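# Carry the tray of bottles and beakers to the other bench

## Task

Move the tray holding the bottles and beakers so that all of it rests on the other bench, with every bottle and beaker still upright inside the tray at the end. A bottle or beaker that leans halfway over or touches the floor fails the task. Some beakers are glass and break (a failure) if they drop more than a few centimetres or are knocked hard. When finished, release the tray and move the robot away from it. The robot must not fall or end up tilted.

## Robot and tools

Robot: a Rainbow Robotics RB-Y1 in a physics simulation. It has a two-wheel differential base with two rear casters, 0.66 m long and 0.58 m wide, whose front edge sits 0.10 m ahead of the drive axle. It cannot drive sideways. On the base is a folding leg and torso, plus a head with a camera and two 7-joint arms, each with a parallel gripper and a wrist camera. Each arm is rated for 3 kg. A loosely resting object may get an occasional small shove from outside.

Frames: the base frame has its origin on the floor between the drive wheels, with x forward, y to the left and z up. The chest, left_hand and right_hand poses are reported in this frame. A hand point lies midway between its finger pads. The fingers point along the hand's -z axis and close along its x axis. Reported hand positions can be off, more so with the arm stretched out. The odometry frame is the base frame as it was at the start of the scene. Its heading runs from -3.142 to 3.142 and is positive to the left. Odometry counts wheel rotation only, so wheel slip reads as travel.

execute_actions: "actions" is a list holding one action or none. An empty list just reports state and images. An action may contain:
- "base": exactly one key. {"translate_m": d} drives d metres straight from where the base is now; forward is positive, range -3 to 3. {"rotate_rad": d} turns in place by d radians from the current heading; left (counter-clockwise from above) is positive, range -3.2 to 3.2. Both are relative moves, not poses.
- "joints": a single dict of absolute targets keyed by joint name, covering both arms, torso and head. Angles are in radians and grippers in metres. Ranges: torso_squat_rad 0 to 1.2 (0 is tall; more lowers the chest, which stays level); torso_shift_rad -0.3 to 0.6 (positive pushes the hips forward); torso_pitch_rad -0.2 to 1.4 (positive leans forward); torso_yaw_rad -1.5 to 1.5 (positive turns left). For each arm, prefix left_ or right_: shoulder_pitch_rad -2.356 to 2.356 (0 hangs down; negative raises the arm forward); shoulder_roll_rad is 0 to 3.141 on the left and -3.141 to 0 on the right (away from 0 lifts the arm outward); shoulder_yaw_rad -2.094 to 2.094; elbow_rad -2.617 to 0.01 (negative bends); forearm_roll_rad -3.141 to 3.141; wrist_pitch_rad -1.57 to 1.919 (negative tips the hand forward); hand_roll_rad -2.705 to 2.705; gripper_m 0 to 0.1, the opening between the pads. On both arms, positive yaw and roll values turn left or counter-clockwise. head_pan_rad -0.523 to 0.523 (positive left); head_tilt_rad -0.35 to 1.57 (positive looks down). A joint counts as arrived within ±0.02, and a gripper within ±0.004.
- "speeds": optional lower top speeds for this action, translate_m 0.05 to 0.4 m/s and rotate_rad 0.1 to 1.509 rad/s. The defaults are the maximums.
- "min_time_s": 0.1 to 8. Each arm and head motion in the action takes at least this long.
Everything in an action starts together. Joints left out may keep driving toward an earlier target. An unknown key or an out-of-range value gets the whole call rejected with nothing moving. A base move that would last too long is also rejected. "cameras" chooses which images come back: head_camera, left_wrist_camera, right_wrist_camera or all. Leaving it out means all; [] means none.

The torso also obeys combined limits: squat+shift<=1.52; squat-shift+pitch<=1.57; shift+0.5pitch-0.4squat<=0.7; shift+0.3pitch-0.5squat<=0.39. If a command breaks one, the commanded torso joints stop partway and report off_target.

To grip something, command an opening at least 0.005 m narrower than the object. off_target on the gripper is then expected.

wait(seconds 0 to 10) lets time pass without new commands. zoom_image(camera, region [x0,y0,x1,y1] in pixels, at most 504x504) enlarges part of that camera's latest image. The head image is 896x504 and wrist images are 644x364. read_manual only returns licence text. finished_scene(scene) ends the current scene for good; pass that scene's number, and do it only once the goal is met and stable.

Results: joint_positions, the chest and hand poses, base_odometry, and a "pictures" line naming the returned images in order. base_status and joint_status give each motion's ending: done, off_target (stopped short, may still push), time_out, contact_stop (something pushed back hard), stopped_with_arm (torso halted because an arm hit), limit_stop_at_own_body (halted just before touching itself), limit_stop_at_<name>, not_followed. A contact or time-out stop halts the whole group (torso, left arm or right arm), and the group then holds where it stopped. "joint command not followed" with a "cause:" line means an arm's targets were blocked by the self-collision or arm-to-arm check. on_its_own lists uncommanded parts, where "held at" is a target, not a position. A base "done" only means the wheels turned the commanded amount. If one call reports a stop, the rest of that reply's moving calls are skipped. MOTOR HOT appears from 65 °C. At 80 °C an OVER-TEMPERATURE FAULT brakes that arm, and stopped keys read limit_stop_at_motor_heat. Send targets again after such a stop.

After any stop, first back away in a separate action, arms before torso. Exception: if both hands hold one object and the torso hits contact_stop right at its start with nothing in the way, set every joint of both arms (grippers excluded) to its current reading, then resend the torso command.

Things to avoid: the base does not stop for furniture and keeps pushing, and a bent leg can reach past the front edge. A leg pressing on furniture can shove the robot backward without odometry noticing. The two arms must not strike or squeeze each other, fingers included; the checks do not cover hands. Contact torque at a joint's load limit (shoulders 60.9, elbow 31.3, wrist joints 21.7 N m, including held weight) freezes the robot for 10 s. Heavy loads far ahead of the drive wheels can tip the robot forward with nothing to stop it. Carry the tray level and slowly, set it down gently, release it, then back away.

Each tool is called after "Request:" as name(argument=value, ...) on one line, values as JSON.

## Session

Request:
execute_actions(actions=[])

Scene clock: 0.00 s.
base_odometry: x=+0.000 y=+0.000 heading=+0.000 (m, m, rad; odometry frame)
base_status: not commanded
joint_positions: torso_squat_rad=+0.350 torso_shift_rad=+0.001 torso_pitch_rad=+0.001 torso_yaw_rad=-0.001 left_shoulder_pitch_rad=+0.052 left_shoulder_roll_rad=+0.028 left_shoulder_yaw_rad=-0.002 left_elbow_rad=-0.296 left_forearm_roll_rad=+0.014 left_wrist_pitch_rad=-0.017 left_hand_roll_rad=+0.014 left_gripper_m=+0.100 right_shoulder_pitch_rad=+0.047 right_shoulder_roll_rad=-0.009 right_shoulder_yaw_rad=+0.041 right_elbow_rad=-0.117 right_forearm_roll_rad=+0.014 right_wrist_pitch_rad=+0.002 right_hand_roll_rad=+0.030 right_gripper_m=+0.100 head_pan_rad=+0.000 head_tilt_rad=+0.399
joint_status: not commanded
chest: x=-0.2269 y=+0.0000 z=+1.2476 quat_wxyz=(+1.000, +0.000, +0.001, +0.000) (m; base frame)
left_hand: x=-0.1176 y=+0.2425 z=+0.5721 quat_wxyz=(+0.991, +0.013, -0.131, +0.019) (m; base frame)
right_hand: x=-0.2052 y=-0.2257 z=+0.5630 quat_wxyz=(+0.999, -0.004, -0.035, +0.035) (m; base frame)
pictures: head_camera, left_wrist_camera, right_wrist_camera
camera_calibration (this result's frames):
head_camera: T_world_to_cam=[[-0.0499989, -0.998746, -0.00262167, -0.00315126], [-0.397515, 0.0223082, -0.917324, 1.30263], [0.916232, -0.044823, -0.398132, 0.708209], [0, 0, 0, 1]] pos_world=[-0.131226, -0.000462583, 1.47689]
left_wrist_camera: T_world_to_cam=[[0.960142, -0.0117128, 0.279267, -0.0434716], [-0.179716, -0.791096, 0.584696, -0.131825], [0.214079, -0.61158, -0.761669, 0.694325], [0, 0, 0, 1]] pos_world=[-0.130592, 0.31984, 0.618064]
right_wrist_camera: T_world_to_cam=[[-0.998543, -0.0129732, -0.0523878, -0.173053], [-0.0442531, 0.752457, 0.657153, -0.178233], [0.0308942, 0.658513, -0.751935, 0.665784], [0, 0, 0, 1]] pos_world=[-0.201257, -0.30656, 0.608686]
Images, in order (width x height): head_camera 896x504, left_wrist_camera 644x364, right_wrist_camera 644x364.

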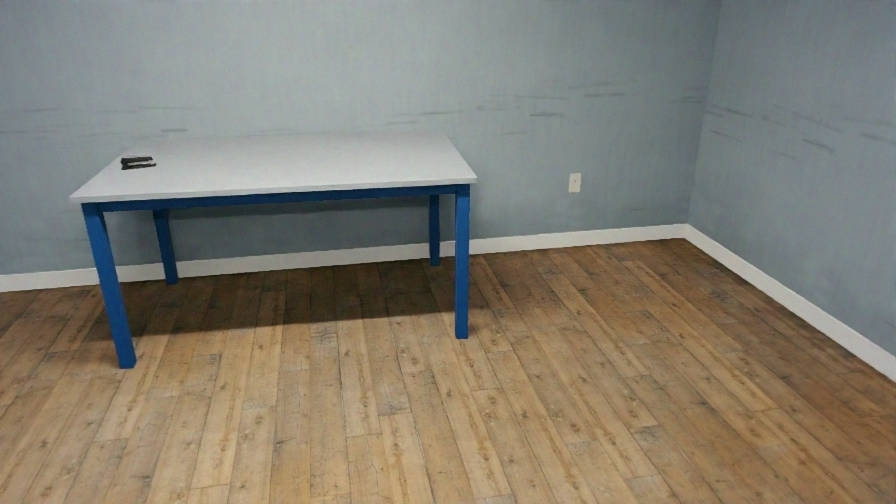

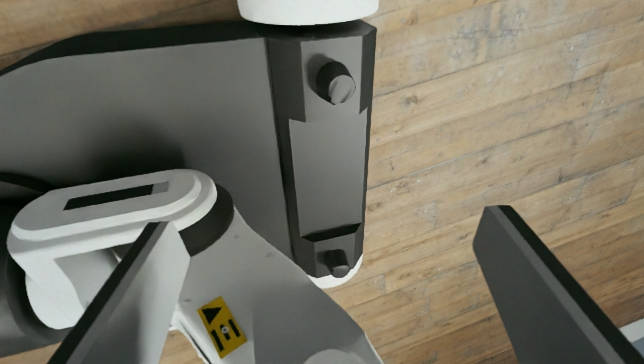

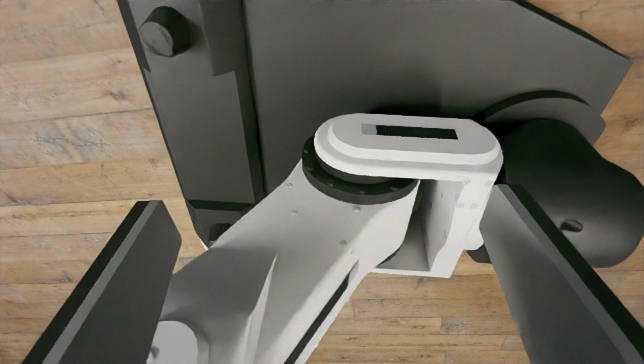

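Request:
zoom_image(camera="head_camera", region=[40, 110, 500, 390])

Region (40, 110, 500, 390) of head_camera's 896x504 image, scaled by 1.096, with more detail than that image has; it fills the top 307 rows of this view, and the rest is white.

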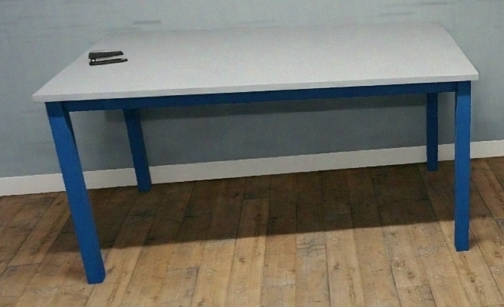

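Request:
zoom_image(camera="head_camera", region=[90, 320, 170, 380])

Request:
zoom_image(camera="head_camera", region=[420, 295, 500, 355])

Request:
zoom_image(camera="head_camera", region=[55, 170, 135, 230])

Request:
zoom_image(camera="head_camera", region=[420, 125, 500, 205])

Region (90, 320, 170, 380) of head_camera's 896x504 image, scaled by 6.300, with more detail than that image has; it fills the top 378 rows of this view, and the rest is white.

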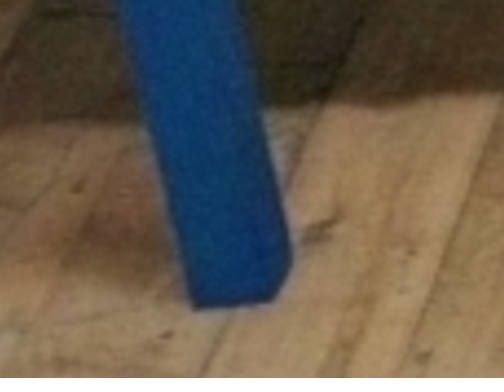

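Region (420, 295, 500, 355) of head_camera's 896x504 image, scaled by 6.300, with more detail than that image has; it fills the top 378 rows of this view, and the rest is white.

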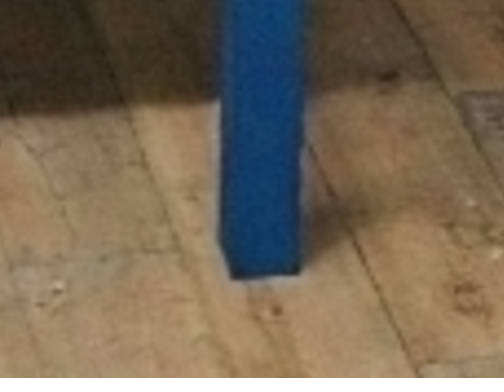

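Region (55, 170, 135, 230) of head_camera's 896x504 image, scaled by 6.300, with more detail than that image has; it fills the top 378 rows of this view, and the rest is white.

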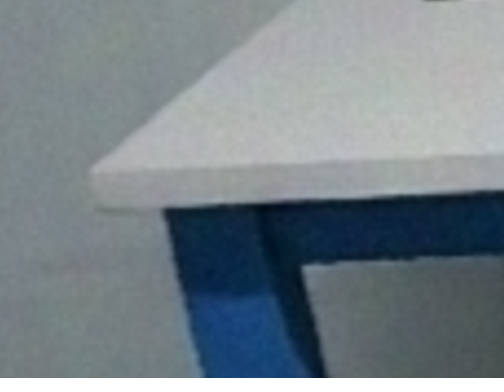

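Region (420, 125, 500, 205) of head_camera's 896x504 image, scaled by 6.300, with more detail than that image has.

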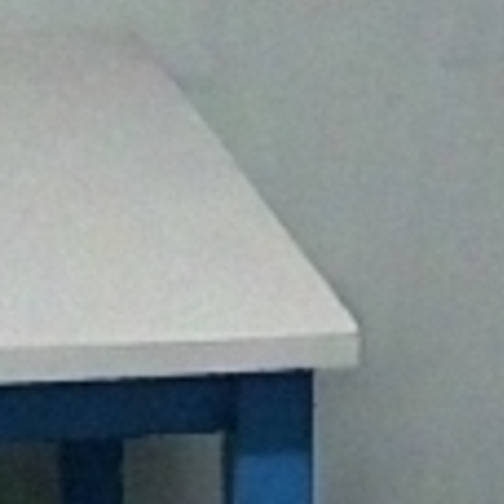

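Request:
execute_actions(actions=[{"joints": {"left_shoulder_roll_rad": 0.2, "left_forearm_roll_rad": -0.45, "left_wrist_pitch_rad": 0.95, "left_hand_roll_rad": -1.6, "right_shoulder_roll_rad": -0.2, "right_forearm_roll_rad": 0.45, "right_wrist_pitch_rad": 0.78, "right_hand_roll_rad": 1.6, "left_gripper_m": 0.05, "right_gripper_m": 0.05, "head_pan_rad": 0.52, "head_tilt_rad": 0.3}}])

Scene clock: 15.40 s.
base_odometry: x=+0.000 y=+0.000 heading=+0.000 (m, m, rad; odometry frame)
base_status: not commanded
joint_positions: torso_squat_rad=+0.350 torso_shift_rad=+0.001 torso_pitch_rad=+0.001 torso_yaw_rad=-0.001 left_shoulder_pitch_rad=+0.052 left_shoulder_roll_rad=+0.200 left_shoulder_yaw_rad=-0.002 left_elbow_rad=-0.296 left_forearm_roll_rad=-0.450 left_wrist_pitch_rad=+0.950 left_hand_roll_rad=-1.600 left_gripper_m=+0.050 right_shoulder_pitch_rad=+0.047 right_shoulder_roll_rad=-0.200 right_shoulder_yaw_rad=+0.041 right_elbow_rad=-0.117 right_forearm_roll_rad=+0.450 right_wrist_pitch_rad=+0.780 right_hand_roll_rad=+1.600 right_gripper_m=+0.050 head_pan_rad=+0.520 head_tilt_rad=+0.300
joint_status: all done
chest: x=-0.2270 y=+0.0000 z=+1.2476 quat_wxyz=(+1.000, +0.000, +0.001, +0.000) (m; base frame)
left_hand: x=-0.3105 y=+0.4392 z=+0.6536 quat_wxyz=(+0.520, -0.104, +0.401, -0.747) (m; base frame)
right_hand: x=-0.3543 y=-0.4331 z=+0.6480 quat_wxyz=(+0.493, +0.126, +0.383, +0.771) (m; base frame)
pictures: head_camera, left_wrist_camera, right_wrist_camera
camera_calibration (this result's frames):
head_camera: T_world_to_cam=[[0.45325, -0.891346, -0.00811013, 0.107813], [-0.275928, -0.131647, -0.95212, 1.37789], [0.847601, 0.433787, -0.305617, 0.560231], [0, 0, 0, 1]] pos_world=[-0.14352, 0.0344731, 1.48401]
left_wrist_camera: T_world_to_cam=[[-0.456794, -0.86296, -0.215961, 0.378928], [-0.150029, -0.164557, 0.974891, -0.579499], [-0.87683, 0.477725, -0.0543008, -0.361544], [0, 0, 0, 1]] pos_world=[-0.230862, 0.404358, 0.62715]
right_wrist_camera: T_world_to_cam=[[0.454671, -0.859088, 0.235034, -0.357998], [-0.141201, 0.191024, 0.971376, -0.565763], [-0.879395, -0.474844, -0.0344513, -0.407428], [0, 0, 0, 1]] pos_world=[-0.275405, -0.392943, 0.619674]
Images, in order (width x height): head_camera 896x504, left_wrist_camera 644x364, right_wrist_camera 644x364.

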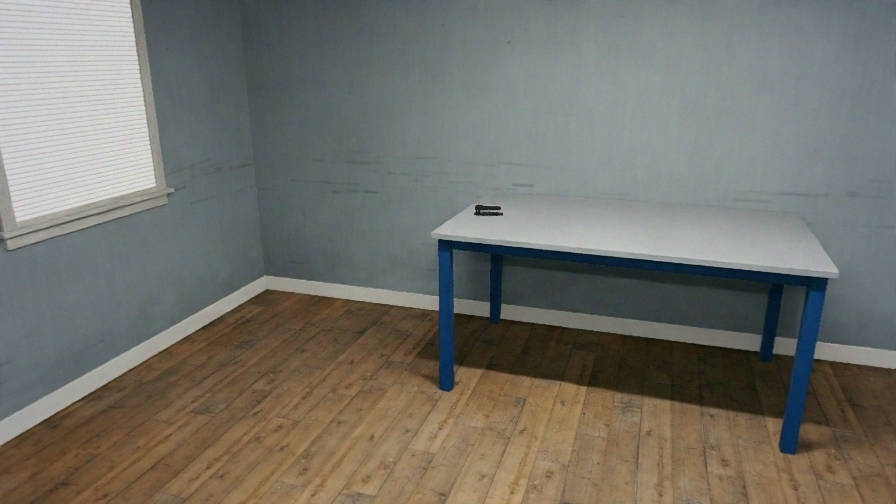

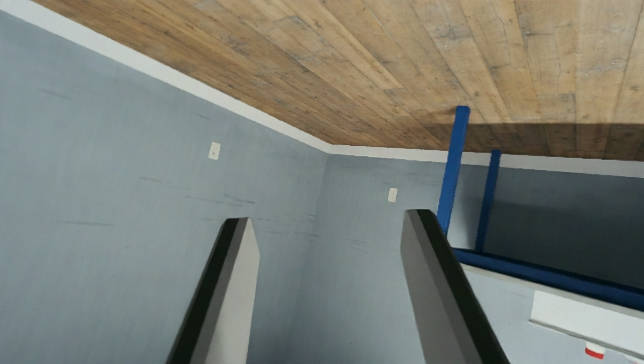

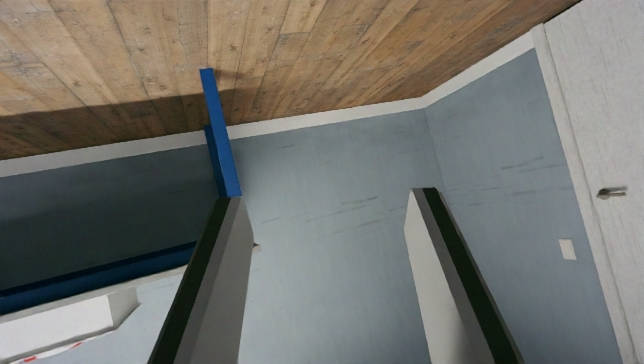

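Request:
zoom_image(camera="left_wrist_camera", region=[430, 90, 530, 170])

Request:
zoom_image(camera="left_wrist_camera", region=[444, 234, 644, 364])

Request:
zoom_image(camera="right_wrist_camera", region=[170, 50, 270, 150])

Request:
zoom_image(camera="right_wrist_camera", region=[0, 224, 280, 364])

Region (430, 90, 530, 170) of left_wrist_camera's 644x364 image, scaled by 5.040, with more detail than that image has; it fills the top 403 rows of this view, and the rest is white.

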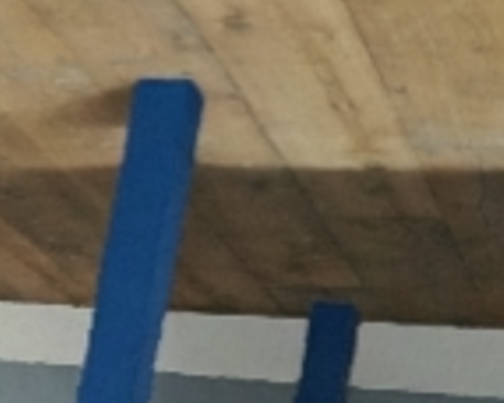

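Region (444, 234, 644, 364) of left_wrist_camera's 644x364 image, scaled by 2.520, with more detail than that image has; it fills the top 328 rows of this view, and the rest is white.

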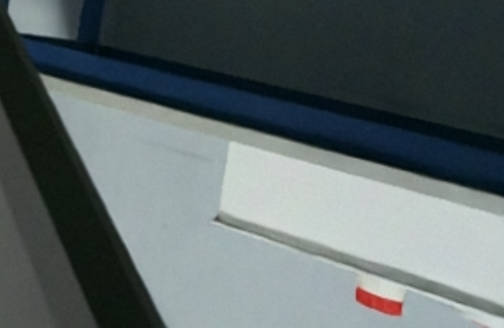

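Region (170, 50, 270, 150) of right_wrist_camera's 644x364 image, scaled by 5.040, with more detail than that image has.

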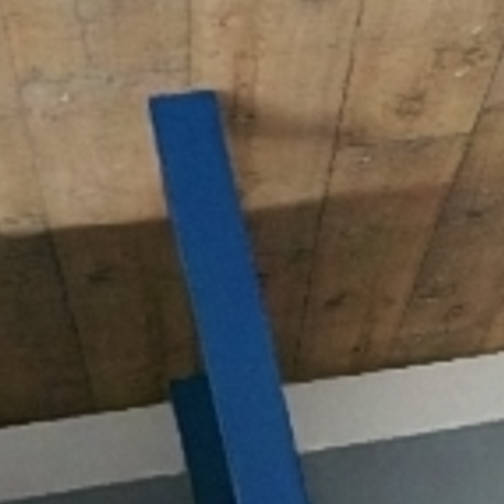

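Region (0, 224, 280, 364) of right_wrist_camera's 644x364 image, scaled by 1.800, with more detail than that image has.

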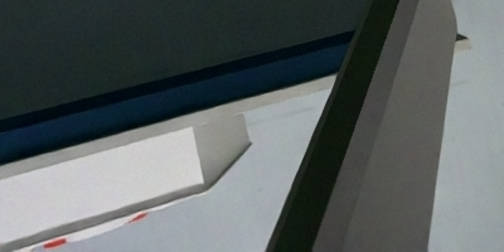

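Request:
execute_actions(actions=[{"base": {"rotate_rad": 3.11}, "joints": {"head_pan_rad": 0.0, "head_tilt_rad": 0.45}}], cameras=["head_camera"])

Scene clock: 30.10 s.
base_odometry: x=+0.000 y=+0.000 heading=+3.109 (m, m, rad; odometry frame)
base_status: done
joint_positions: torso_squat_rad=+0.350 torso_shift_rad=+0.001 torso_pitch_rad=+0.001 torso_yaw_rad=-0.001 left_shoulder_pitch_rad=+0.052 left_shoulder_roll_rad=+0.200 left_shoulder_yaw_rad=-0.002 left_elbow_rad=-0.296 left_forearm_roll_rad=-0.450 left_wrist_pitch_rad=+0.950 left_hand_roll_rad=-1.600 left_gripper_m=+0.050 right_shoulder_pitch_rad=+0.047 right_shoulder_roll_rad=-0.200 right_shoulder_yaw_rad=+0.041 right_elbow_rad=-0.117 right_forearm_roll_rad=+0.450 right_wrist_pitch_rad=+0.780 right_hand_roll_rad=+1.600 right_gripper_m=+0.050 head_pan_rad=+0.000 head_tilt_rad=+0.450
joint_status: all done
chest: x=-0.2270 y=+0.0000 z=+1.2476 quat_wxyz=(+1.000, +0.000, +0.001, +0.000) (m; base frame)
left_hand: x=-0.3105 y=+0.4393 z=+0.6536 quat_wxyz=(+0.520, -0.104, +0.401, -0.747) (m; base frame)
right_hand: x=-0.3544 y=-0.4331 z=+0.6480 quat_wxyz=(+0.493, +0.126, +0.383, +0.771) (m; base frame)
pictures: head_camera
camera_calibration (this result's frames):
head_camera: T_world_to_cam=[[-0.0500867, -0.998745, -0.000131023, -0.00679187], [-0.443575, 0.0223627, -0.895958, 1.26223], [0.894837, -0.0448175, -0.444138, 0.770495], [0, 0, 0, 1]] pos_world=[-0.129912, -0.000478614, 1.47311]
Images, in order (width x height): head_camera 896x504.

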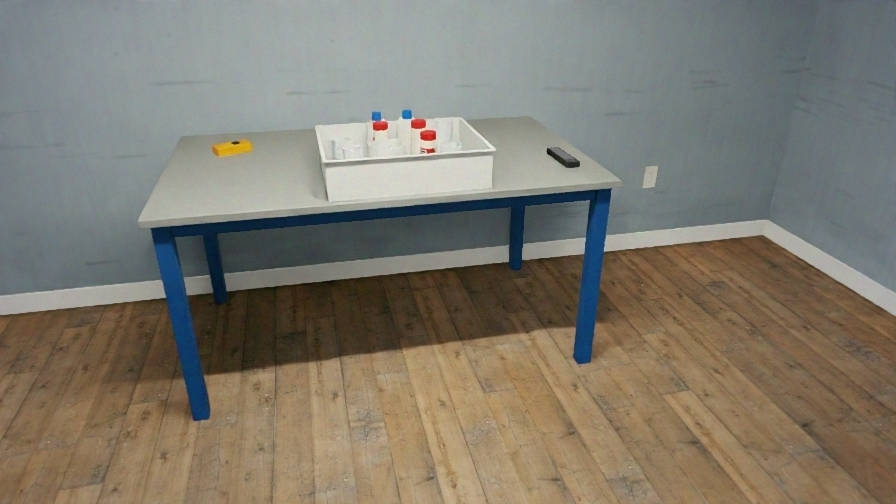

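Request:
zoom_image(camera="head_camera", region=[300, 95, 510, 215])

Request:
zoom_image(camera="head_camera", region=[170, 375, 240, 435])

Request:
zoom_image(camera="head_camera", region=[550, 320, 620, 380])

Request:
zoom_image(camera="head_camera", region=[125, 195, 195, 245])

Request:
zoom_image(camera="head_camera", region=[570, 155, 640, 205])

Region (300, 95, 510, 215) of head_camera's 896x504 image, scaled by 2.400, with more detail than that image has; it fills the top 288 rows of this view, and the rest is white.

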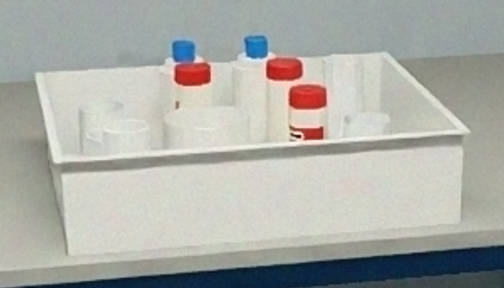

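Region (170, 375, 240, 435) of head_camera's 896x504 image, scaled by 7.200, with more detail than that image has; it fills the top 432 rows of this view, and the rest is white.

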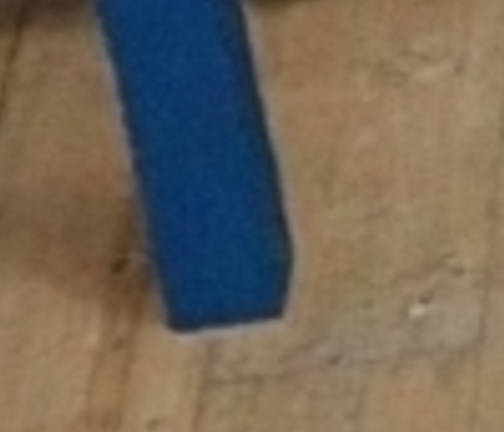

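Region (550, 320, 620, 380) of head_camera's 896x504 image, scaled by 7.200, with more detail than that image has; it fills the top 432 rows of this view, and the rest is white.

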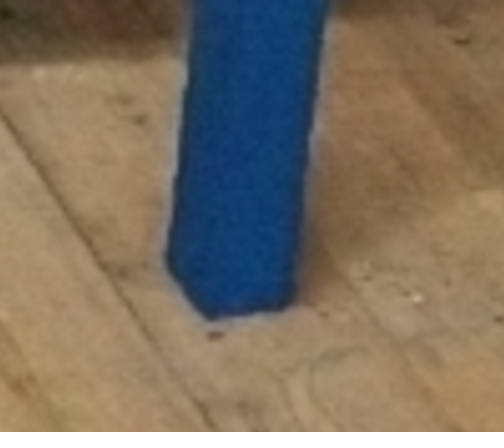

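Region (125, 195, 195, 245) of head_camera's 896x504 image, scaled by 7.200, with more detail than that image has; it fills the top 360 rows of this view, and the rest is white.

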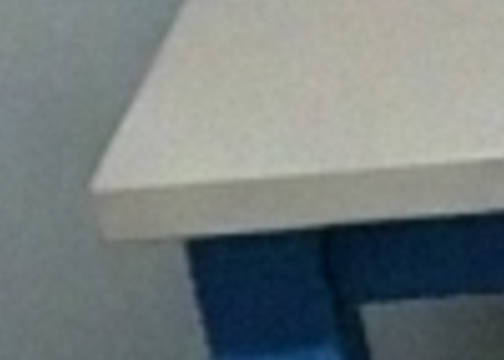

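Region (570, 155, 640, 205) of head_camera's 896x504 image, scaled by 7.200, with more detail than that image has; it fills the top 360 rows of this view, and the rest is white.

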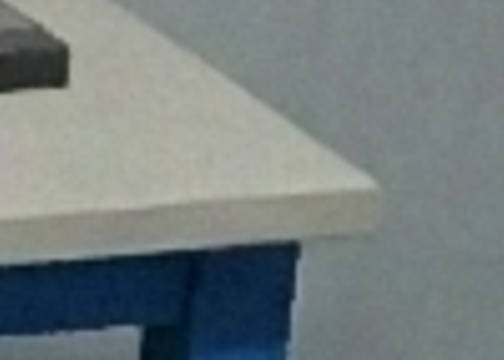

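Request:
zoom_image(camera="head_camera", region=[305, 115, 395, 210])

Request:
zoom_image(camera="head_camera", region=[415, 105, 505, 200])

Region (305, 115, 395, 210) of head_camera's 896x504 image, scaled by 5.305, with more detail than that image has; it fills the left 477 columns of this view, and the rest is white.

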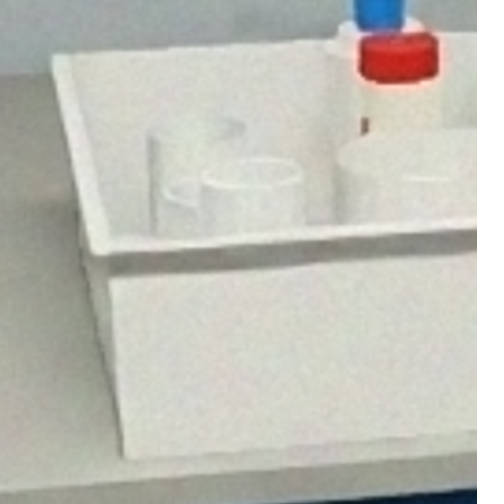

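Region (415, 105, 505, 200) of head_camera's 896x504 image, scaled by 5.305, with more detail than that image has; it fills the left 477 columns of this view, and the rest is white.

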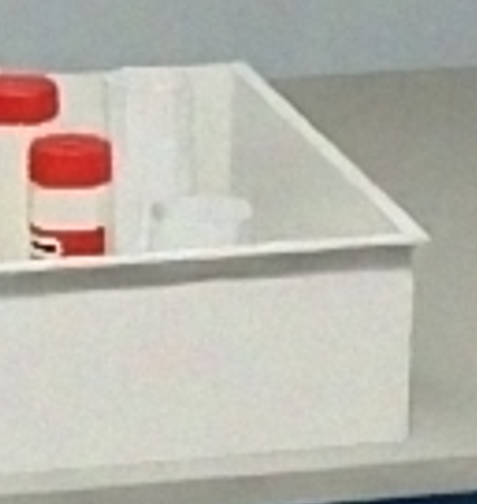

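Request:
execute_actions(actions=[{"base": {"translate_m": 1.616}, "joints": {"torso_squat_rad": 0.0, "torso_pitch_rad": 0.2, "head_tilt_rad": 0.9, "left_shoulder_pitch_rad": -0.999, "left_shoulder_roll_rad": 0.219, "left_shoulder_yaw_rad": 0.375, "left_elbow_rad": -1.142, "left_forearm_roll_rad": 0.0, "left_wrist_pitch_rad": 1.783, "left_hand_roll_rad": -1.674, "right_shoulder_pitch_rad": -0.999, "right_shoulder_roll_rad": -0.219, "right_shoulder_yaw_rad": -0.375, "right_elbow_rad": -1.142, "right_forearm_roll_rad": 0.0, "right_wrist_pitch_rad": 1.783, "right_hand_roll_rad": 1.674}, "min_time_s": 3}])

Scene clock: 54.20 s.
base_odometry: x=-1.615 y=+0.051 heading=+3.110 (m, m, rad; odometry frame)
base_status: done
joint_positions: torso_squat_rad=+0.000 torso_shift_rad=+0.001 torso_pitch_rad=+0.200 torso_yaw_rad=-0.001 left_shoulder_pitch_rad=-0.999 left_shoulder_roll_rad=+0.219 left_shoulder_yaw_rad=+0.375 left_elbow_rad=-1.142 left_forearm_roll_rad=+0.000 left_wrist_pitch_rad=+1.783 left_hand_roll_rad=-1.674 left_gripper_m=+0.050 right_shoulder_pitch_rad=-0.999 right_shoulder_roll_rad=-0.219 right_shoulder_yaw_rad=-0.375 right_elbow_rad=-1.142 right_forearm_roll_rad=+0.000 right_wrist_pitch_rad=+1.783 right_hand_roll_rad=+1.674 right_gripper_m=+0.050 head_pan_rad=+0.000 head_tilt_rad=+0.900
joint_status: all done
chest: x=-0.1657 y=+0.0000 z=+1.2837 quat_wxyz=(+0.995, +0.000, +0.100, +0.000) (m; base frame)
left_hand: x=+0.3509 y=+0.2654 z=+1.0234 quat_wxyz=(+0.705, +0.053, -0.053, -0.705) (m; base frame)
right_hand: x=+0.3506 y=-0.2663 z=+1.0237 quat_wxyz=(+0.705, -0.053, -0.053, +0.705) (m; base frame)
pictures: head_camera, left_wrist_camera, right_wrist_camera
camera_calibration (this result's frames):
head_camera: T_world_to_cam=[[-0.0402065, -0.998742, 0.0299519, -0.0451184], [-0.894943, 0.0226644, -0.445604, 0.620143], [0.444364, -0.0447214, -0.894729, 1.31079], [0, 0, 0, 1]] pos_world=[-0.0292897, -0.000496355, 1.45049]
left_wrist_camera: T_world_to_cam=[[-0.0481591, -0.998743, 0.0139166, 0.26825], [-0.857071, 0.0484748, 0.512913, -0.205008], [-0.512943, 0.0127739, -0.858328, 1.14009], [0, 0, 0, 1]] pos_world=[0.422014, 0.263287, 1.07999]
right_wrist_camera: T_world_to_cam=[[-0.058516, -0.998244, 0.00918249, -0.249515], [-0.836967, 0.0540714, 0.544576, -0.21861], [-0.544116, 0.024181, -0.838661, 1.14316], [0, 0, 0, 1]] pos_world=[0.424445, -0.264899, 1.08007]
Images, in order (width x height): head_camera 896x504, left_wrist_camera 644x364, right_wrist_camera 644x364.

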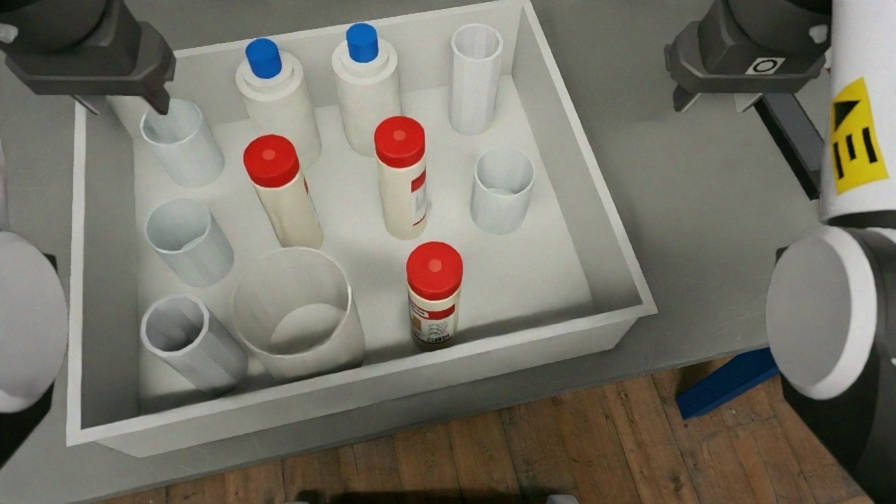

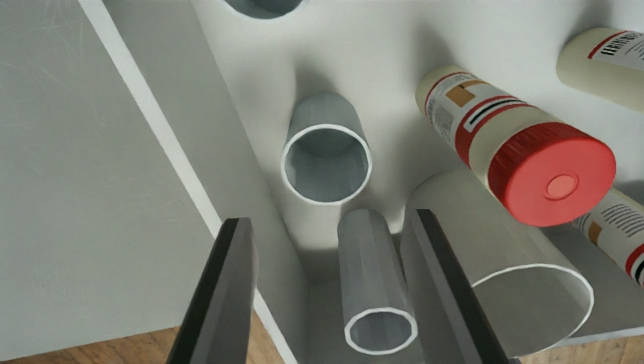

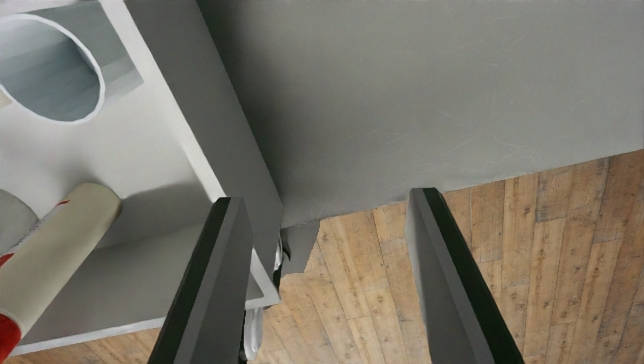

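Request:
zoom_image(camera="head_camera", region=[50, 390, 170, 480])

Request:
zoom_image(camera="head_camera", region=[570, 280, 690, 380])

Request:
zoom_image(camera="head_camera", region=[470, 0, 590, 90])

Request:
zoom_image(camera="head_camera", region=[50, 30, 250, 180])

Region (50, 390, 170, 480) of head_camera's 896x504 image, scaled by 4.200, with more detail than that image has; it fills the top 378 rows of this view, and the rest is white.

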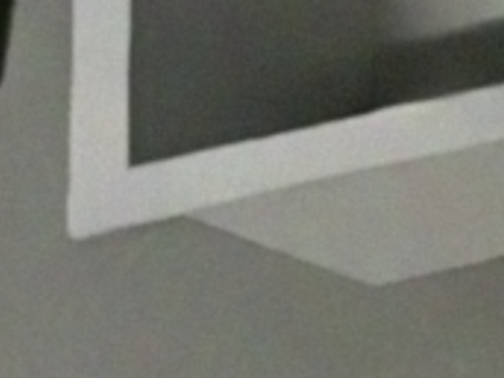

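Region (570, 280, 690, 380) of head_camera's 896x504 image, scaled by 4.200, with more detail than that image has.

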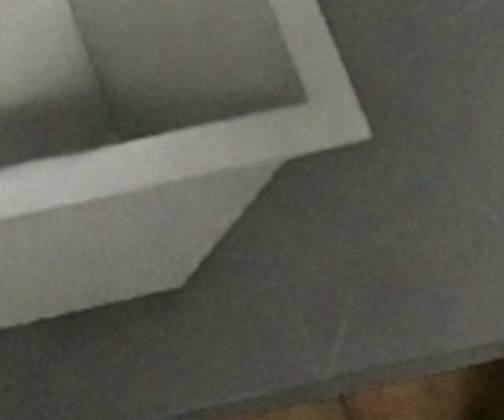

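Region (470, 0, 590, 90) of head_camera's 896x504 image, scaled by 4.200, with more detail than that image has; it fills the top 378 rows of this view, and the rest is white.

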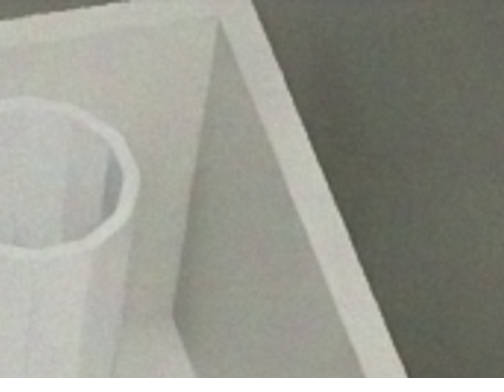

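Region (50, 30, 250, 180) of head_camera's 896x504 image, scaled by 2.520, with more detail than that image has; it fills the top 378 rows of this view, and the rest is white.

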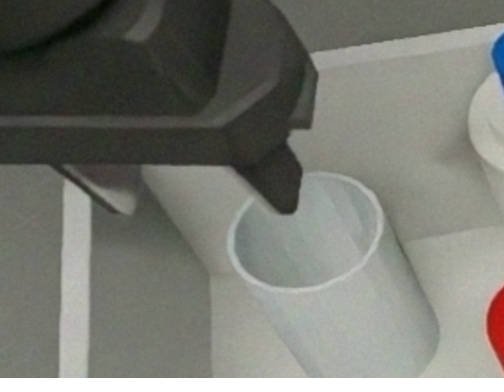

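Request:
execute_actions(actions=[{"base": {"rotate_rad": 0.197}, "joints": {"torso_pitch_rad": 0.3, "head_tilt_rad": 0.8, "left_shoulder_pitch_rad": -0.999, "left_shoulder_roll_rad": 0.236, "left_shoulder_yaw_rad": 0.396, "left_elbow_rad": -1.131, "left_wrist_pitch_rad": 1.779, "left_hand_roll_rad": -1.701, "right_shoulder_pitch_rad": -1.0, "right_shoulder_roll_rad": -0.202, "right_shoulder_yaw_rad": -0.353, "right_elbow_rad": -1.15, "right_wrist_pitch_rad": 1.787, "right_hand_roll_rad": 1.646}}])

Scene clock: 76.10 s.
base_odometry: x=-1.616 y=+0.051 heading=-2.977 (m, m, rad; odometry frame)
base_status: done
joint_positions: torso_squat_rad=+0.000 torso_shift_rad=+0.001 torso_pitch_rad=+0.300 torso_yaw_rad=-0.001 left_shoulder_pitch_rad=-0.999 left_shoulder_roll_rad=+0.236 left_shoulder_yaw_rad=+0.396 left_elbow_rad=-1.131 left_forearm_roll_rad=+0.000 left_wrist_pitch_rad=+1.779 left_hand_roll_rad=-1.701 left_gripper_m=+0.050 right_shoulder_pitch_rad=-1.000 right_shoulder_roll_rad=-0.202 right_shoulder_yaw_rad=-0.353 right_elbow_rad=-1.150 right_forearm_roll_rad=+0.000 right_wrist_pitch_rad=+1.787 right_hand_roll_rad=+1.646 right_gripper_m=+0.050 head_pan_rad=+0.000 head_tilt_rad=+0.800
joint_status: all done
chest: x=-0.1357 y=+0.0000 z=+1.2761 quat_wxyz=(+0.989, +0.000, +0.150, +0.000) (m; base frame)
left_hand: x=+0.3523 y=+0.2773 z=+0.9655 quat_wxyz=(+0.706, +0.017, -0.018, -0.707) (m; base frame)
right_hand: x=+0.3518 y=-0.2543 z=+0.9655 quat_wxyz=(+0.707, -0.017, -0.017, +0.706) (m; base frame)
pictures: head_camera, left_wrist_camera, right_wrist_camera
camera_calibration (this result's frames):
head_camera: T_world_to_cam=[[-0.0401282, -0.998743, 0.030029, -0.0428038], [-0.895005, 0.0225659, -0.445485, 0.657099], [0.444247, -0.0447526, -0.894786, 1.27597], [0, 0, 0, 1]] pos_world=[0.0195413, -0.000474818, 1.43574]
left_wrist_camera: T_world_to_cam=[[-0.0471199, -0.998714, 0.0187065, 0.27601], [-0.801277, 0.0489735, 0.596286, -0.27505], [-0.596435, 0.0131078, -0.802554, 1.06643], [0, 0, 0, 1]] pos_world=[0.428674, 0.275147, 1.01472]
right_wrist_camera: T_world_to_cam=[[-0.0582567, -0.998189, 0.0149695, -0.242563], [-0.777692, 0.0547797, 0.626254, -0.286135], [-0.62594, 0.0248419, -0.779475, 1.06658], [0, 0, 0, 1]] pos_world=[0.430958, -0.252946, 1.0142]
Images, in order (width x height): head_camera 896x504, left_wrist_camera 644x364, right_wrist_camera 644x364.

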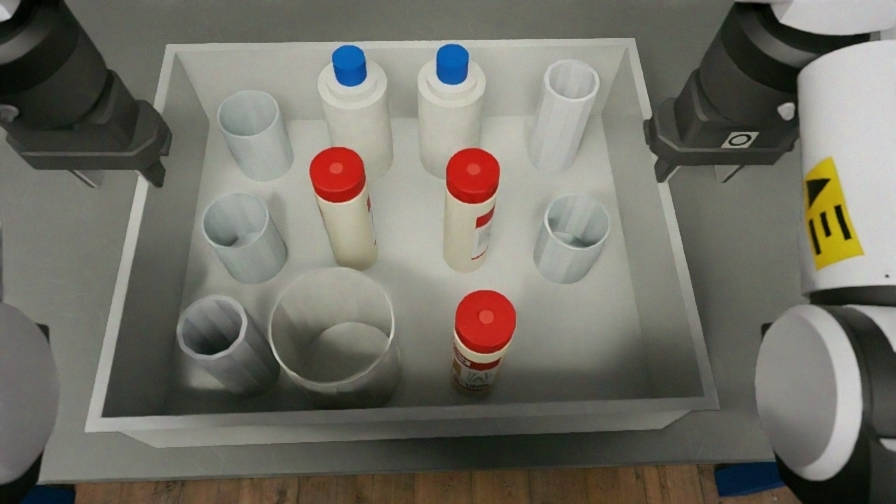

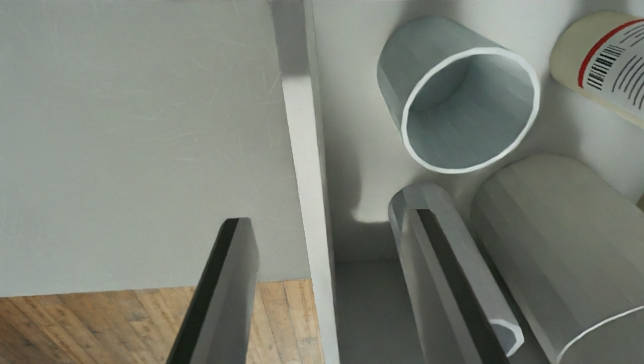

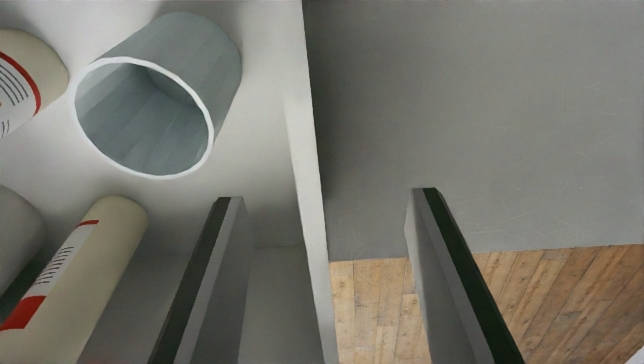

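Request:
zoom_image(camera="head_camera", region=[70, 390, 190, 490])

Request:
zoom_image(camera="head_camera", region=[620, 370, 740, 480])

Request:
zoom_image(camera="head_camera", region=[150, 30, 230, 90])

Request:
zoom_image(camera="head_camera", region=[580, 25, 660, 85])

Request:
zoom_image(camera="left_wrist_camera", region=[200, 0, 460, 364])

Request:
zoom_image(camera="right_wrist_camera", region=[200, 0, 460, 364])

Region (70, 390, 190, 490) of head_camera's 896x504 image, scaled by 4.200, with more detail than that image has.

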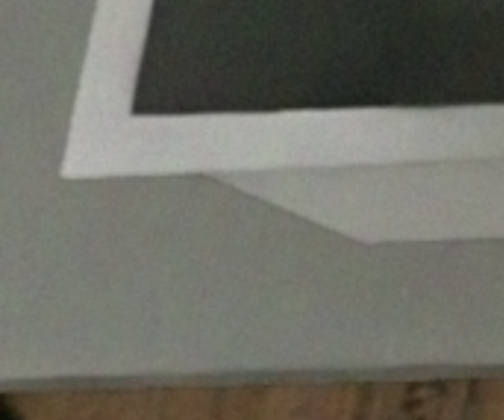

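Region (620, 370, 740, 480) of head_camera's 896x504 image, scaled by 4.200, with more detail than that image has; it fills the top 462 rows of this view, and the rest is white.

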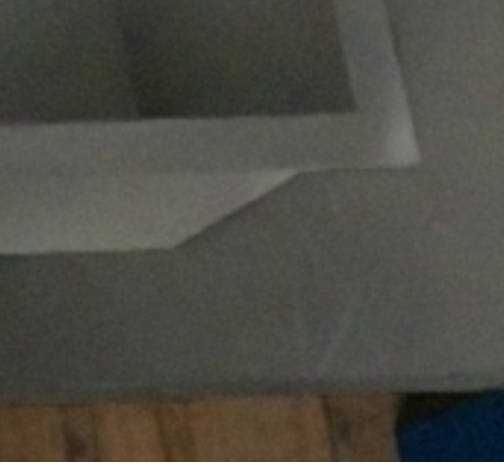

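Region (150, 30, 230, 90) of head_camera's 896x504 image, scaled by 6.300, with more detail than that image has; it fills the top 378 rows of this view, and the rest is white.

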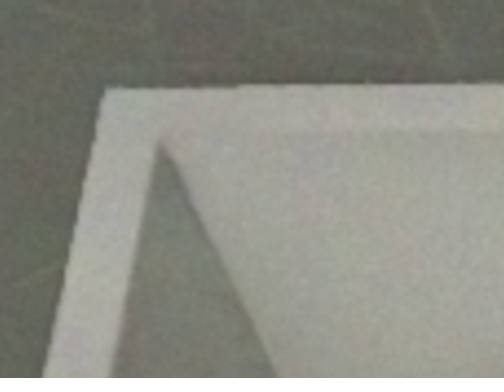

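Region (580, 25, 660, 85) of head_camera's 896x504 image, scaled by 6.300, with more detail than that image has; it fills the top 378 rows of this view, and the rest is white.

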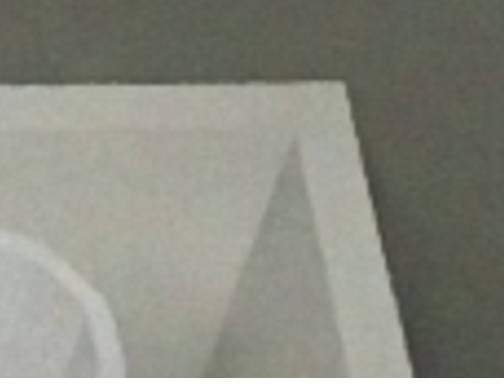

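Region (200, 0, 460, 364) of left_wrist_camera's 644x364 image, scaled by 1.385, with more detail than that image has; it fills the left 360 columns of this view, and the rest is white.

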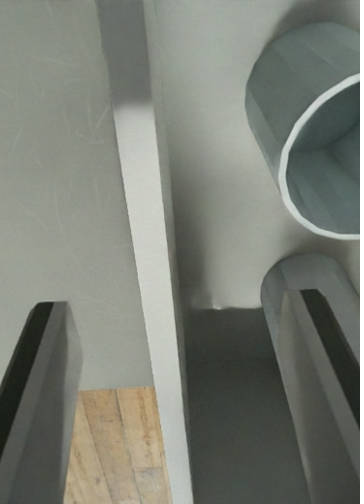

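Region (200, 0, 460, 364) of right_wrist_camera's 644x364 image, scaled by 1.385, with more detail than that image has; it fills the left 360 columns of this view, and the rest is white.

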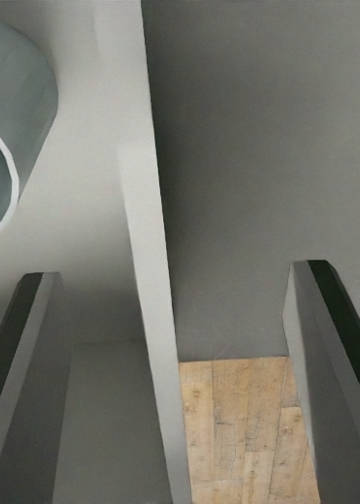

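Request:
zoom_image(camera="left_wrist_camera", region=[260, 60, 360, 200])

Request:
zoom_image(camera="left_wrist_camera", region=[280, 224, 380, 364])

Request:
zoom_image(camera="right_wrist_camera", region=[260, 60, 360, 200])

Request:
zoom_image(camera="right_wrist_camera", region=[280, 224, 380, 364])

Region (260, 60, 360, 200) of left_wrist_camera's 644x364 image, scaled by 3.600, with more detail than that image has; it fills the left 360 columns of this view, and the rest is white.

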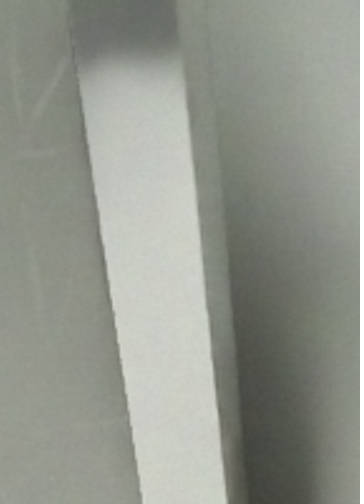

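Region (280, 224, 380, 364) of left_wrist_camera's 644x364 image, scaled by 3.600, with more detail than that image has; it fills the left 360 columns of this view, and the rest is white.

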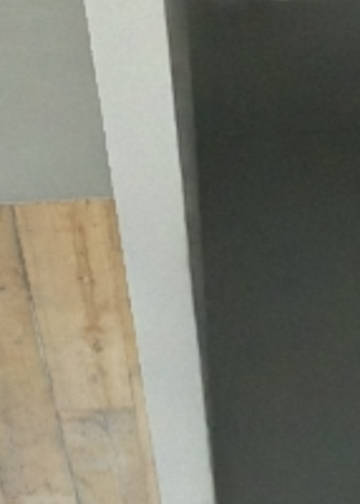

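Region (260, 60, 360, 200) of right_wrist_camera's 644x364 image, scaled by 3.600, with more detail than that image has; it fills the left 360 columns of this view, and the rest is white.

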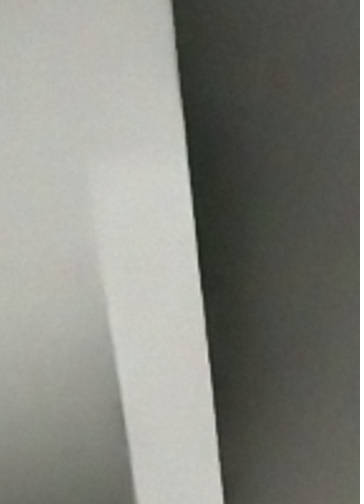

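Region (280, 224, 380, 364) of right_wrist_camera's 644x364 image, scaled by 3.600, with more detail than that image has; it fills the left 360 columns of this view, and the rest is white.

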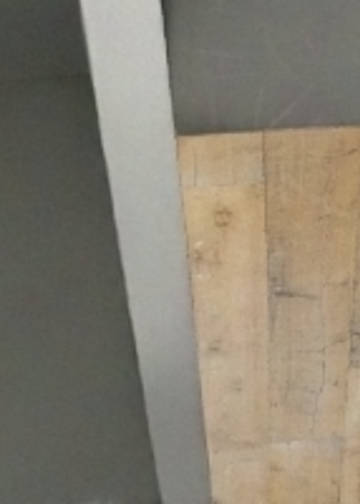

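Request:
execute_actions(actions=[{"base": {"translate_m": 0.025}, "joints": {"torso_pitch_rad": 0.35, "torso_squat_rad": 0.42, "head_tilt_rad": 0.75, "left_shoulder_pitch_rad": -0.964, "left_shoulder_roll_rad": 0.237, "left_shoulder_yaw_rad": 0.412, "left_elbow_rad": -1.186, "left_wrist_pitch_rad": 1.802, "left_hand_roll_rad": -1.694, "left_gripper_m": 0.042, "right_shoulder_pitch_rad": -1.035, "right_shoulder_roll_rad": -0.2, "right_shoulder_yaw_rad": -0.34, "right_elbow_rad": -1.096, "right_wrist_pitch_rad": 1.764, "right_hand_roll_rad": 1.654, "right_gripper_m": 0.042}}])

Scene clock: 100.00 s.
base_odometry: x=-1.640 y=+0.047 heading=-2.977 (m, m, rad; odometry frame)
base_status: done
joint_positions: torso_squat_rad=+0.420 torso_shift_rad=+0.001 torso_pitch_rad=+0.350 torso_yaw_rad=-0.001 left_shoulder_pitch_rad=-0.964 left_shoulder_roll_rad=+0.237 left_shoulder_yaw_rad=+0.412 left_elbow_rad=-1.186 left_forearm_roll_rad=+0.000 left_wrist_pitch_rad=+1.802 left_hand_roll_rad=-1.694 left_gripper_m=+0.042 right_shoulder_pitch_rad=-1.035 right_shoulder_roll_rad=-0.200 right_shoulder_yaw_rad=-0.340 right_elbow_rad=-1.096 right_forearm_roll_rad=+0.000 right_wrist_pitch_rad=+1.764 right_hand_roll_rad=+1.654 right_gripper_m=+0.042 head_pan_rad=+0.000 head_tilt_rad=+0.750
joint_status: all done
chest: x=-0.1212 y=+0.0000 z=+1.2103 quat_wxyz=(+0.985, +0.000, +0.174, +0.000) (m; base frame)
left_hand: x=+0.3423 y=+0.2872 z=+0.8759 quat_wxyz=(+0.718, +0.000, +0.000, -0.696) (m; base frame)
right_hand: x=+0.3580 y=-0.2446 z=+0.8763 quat_wxyz=(+0.697, +0.000, +0.000, +0.717) (m; base frame)
pictures: head_camera, left_wrist_camera, right_wrist_camera
camera_calibration (this result's frames):
head_camera: T_world_to_cam=[[-0.0400912, -0.998744, 0.0300618, -0.0397731], [-0.894962, 0.0225136, -0.445575, 0.647214], [0.444338, -0.0447678, -0.89474, 1.20277], [0, 0, 0, 1]] pos_world=[0.0431998, -0.00044891, 1.36574]
left_wrist_camera: T_world_to_cam=[[-0.0146062, -0.999672, 0.0210209, 0.274196], [-0.771976, 0.0246356, 0.635174, -0.26716], [-0.635484, -0.0069501, -0.772083, 0.980881], [0, 0, 0, 1]] pos_world=[0.421098, 0.287505, 0.92125]
right_wrist_camera: T_world_to_cam=[[-0.0269406, -0.999475, 0.0180117, -0.245414], [-0.747446, 0.0321051, 0.663546, -0.275031], [-0.663776, 0.00441353, -0.747918, 0.981567], [0, 0, 0, 1]] pos_world=[0.439359, -0.240787, 0.921047]
Images, in order (width x height): head_camera 896x504, left_wrist_camera 644x364, right_wrist_camera 644x364.

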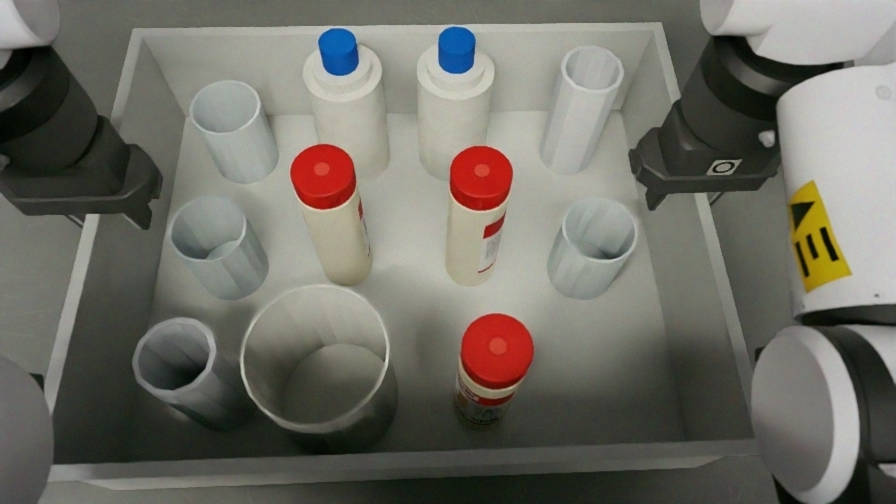

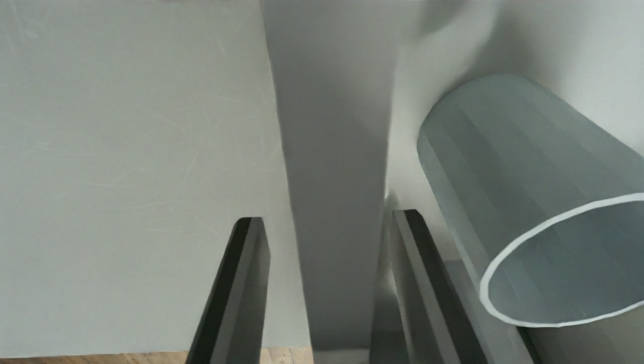

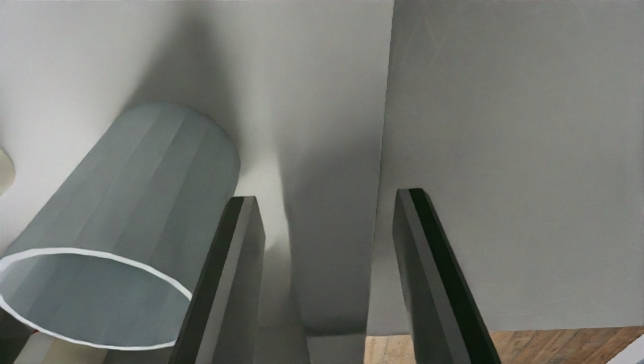

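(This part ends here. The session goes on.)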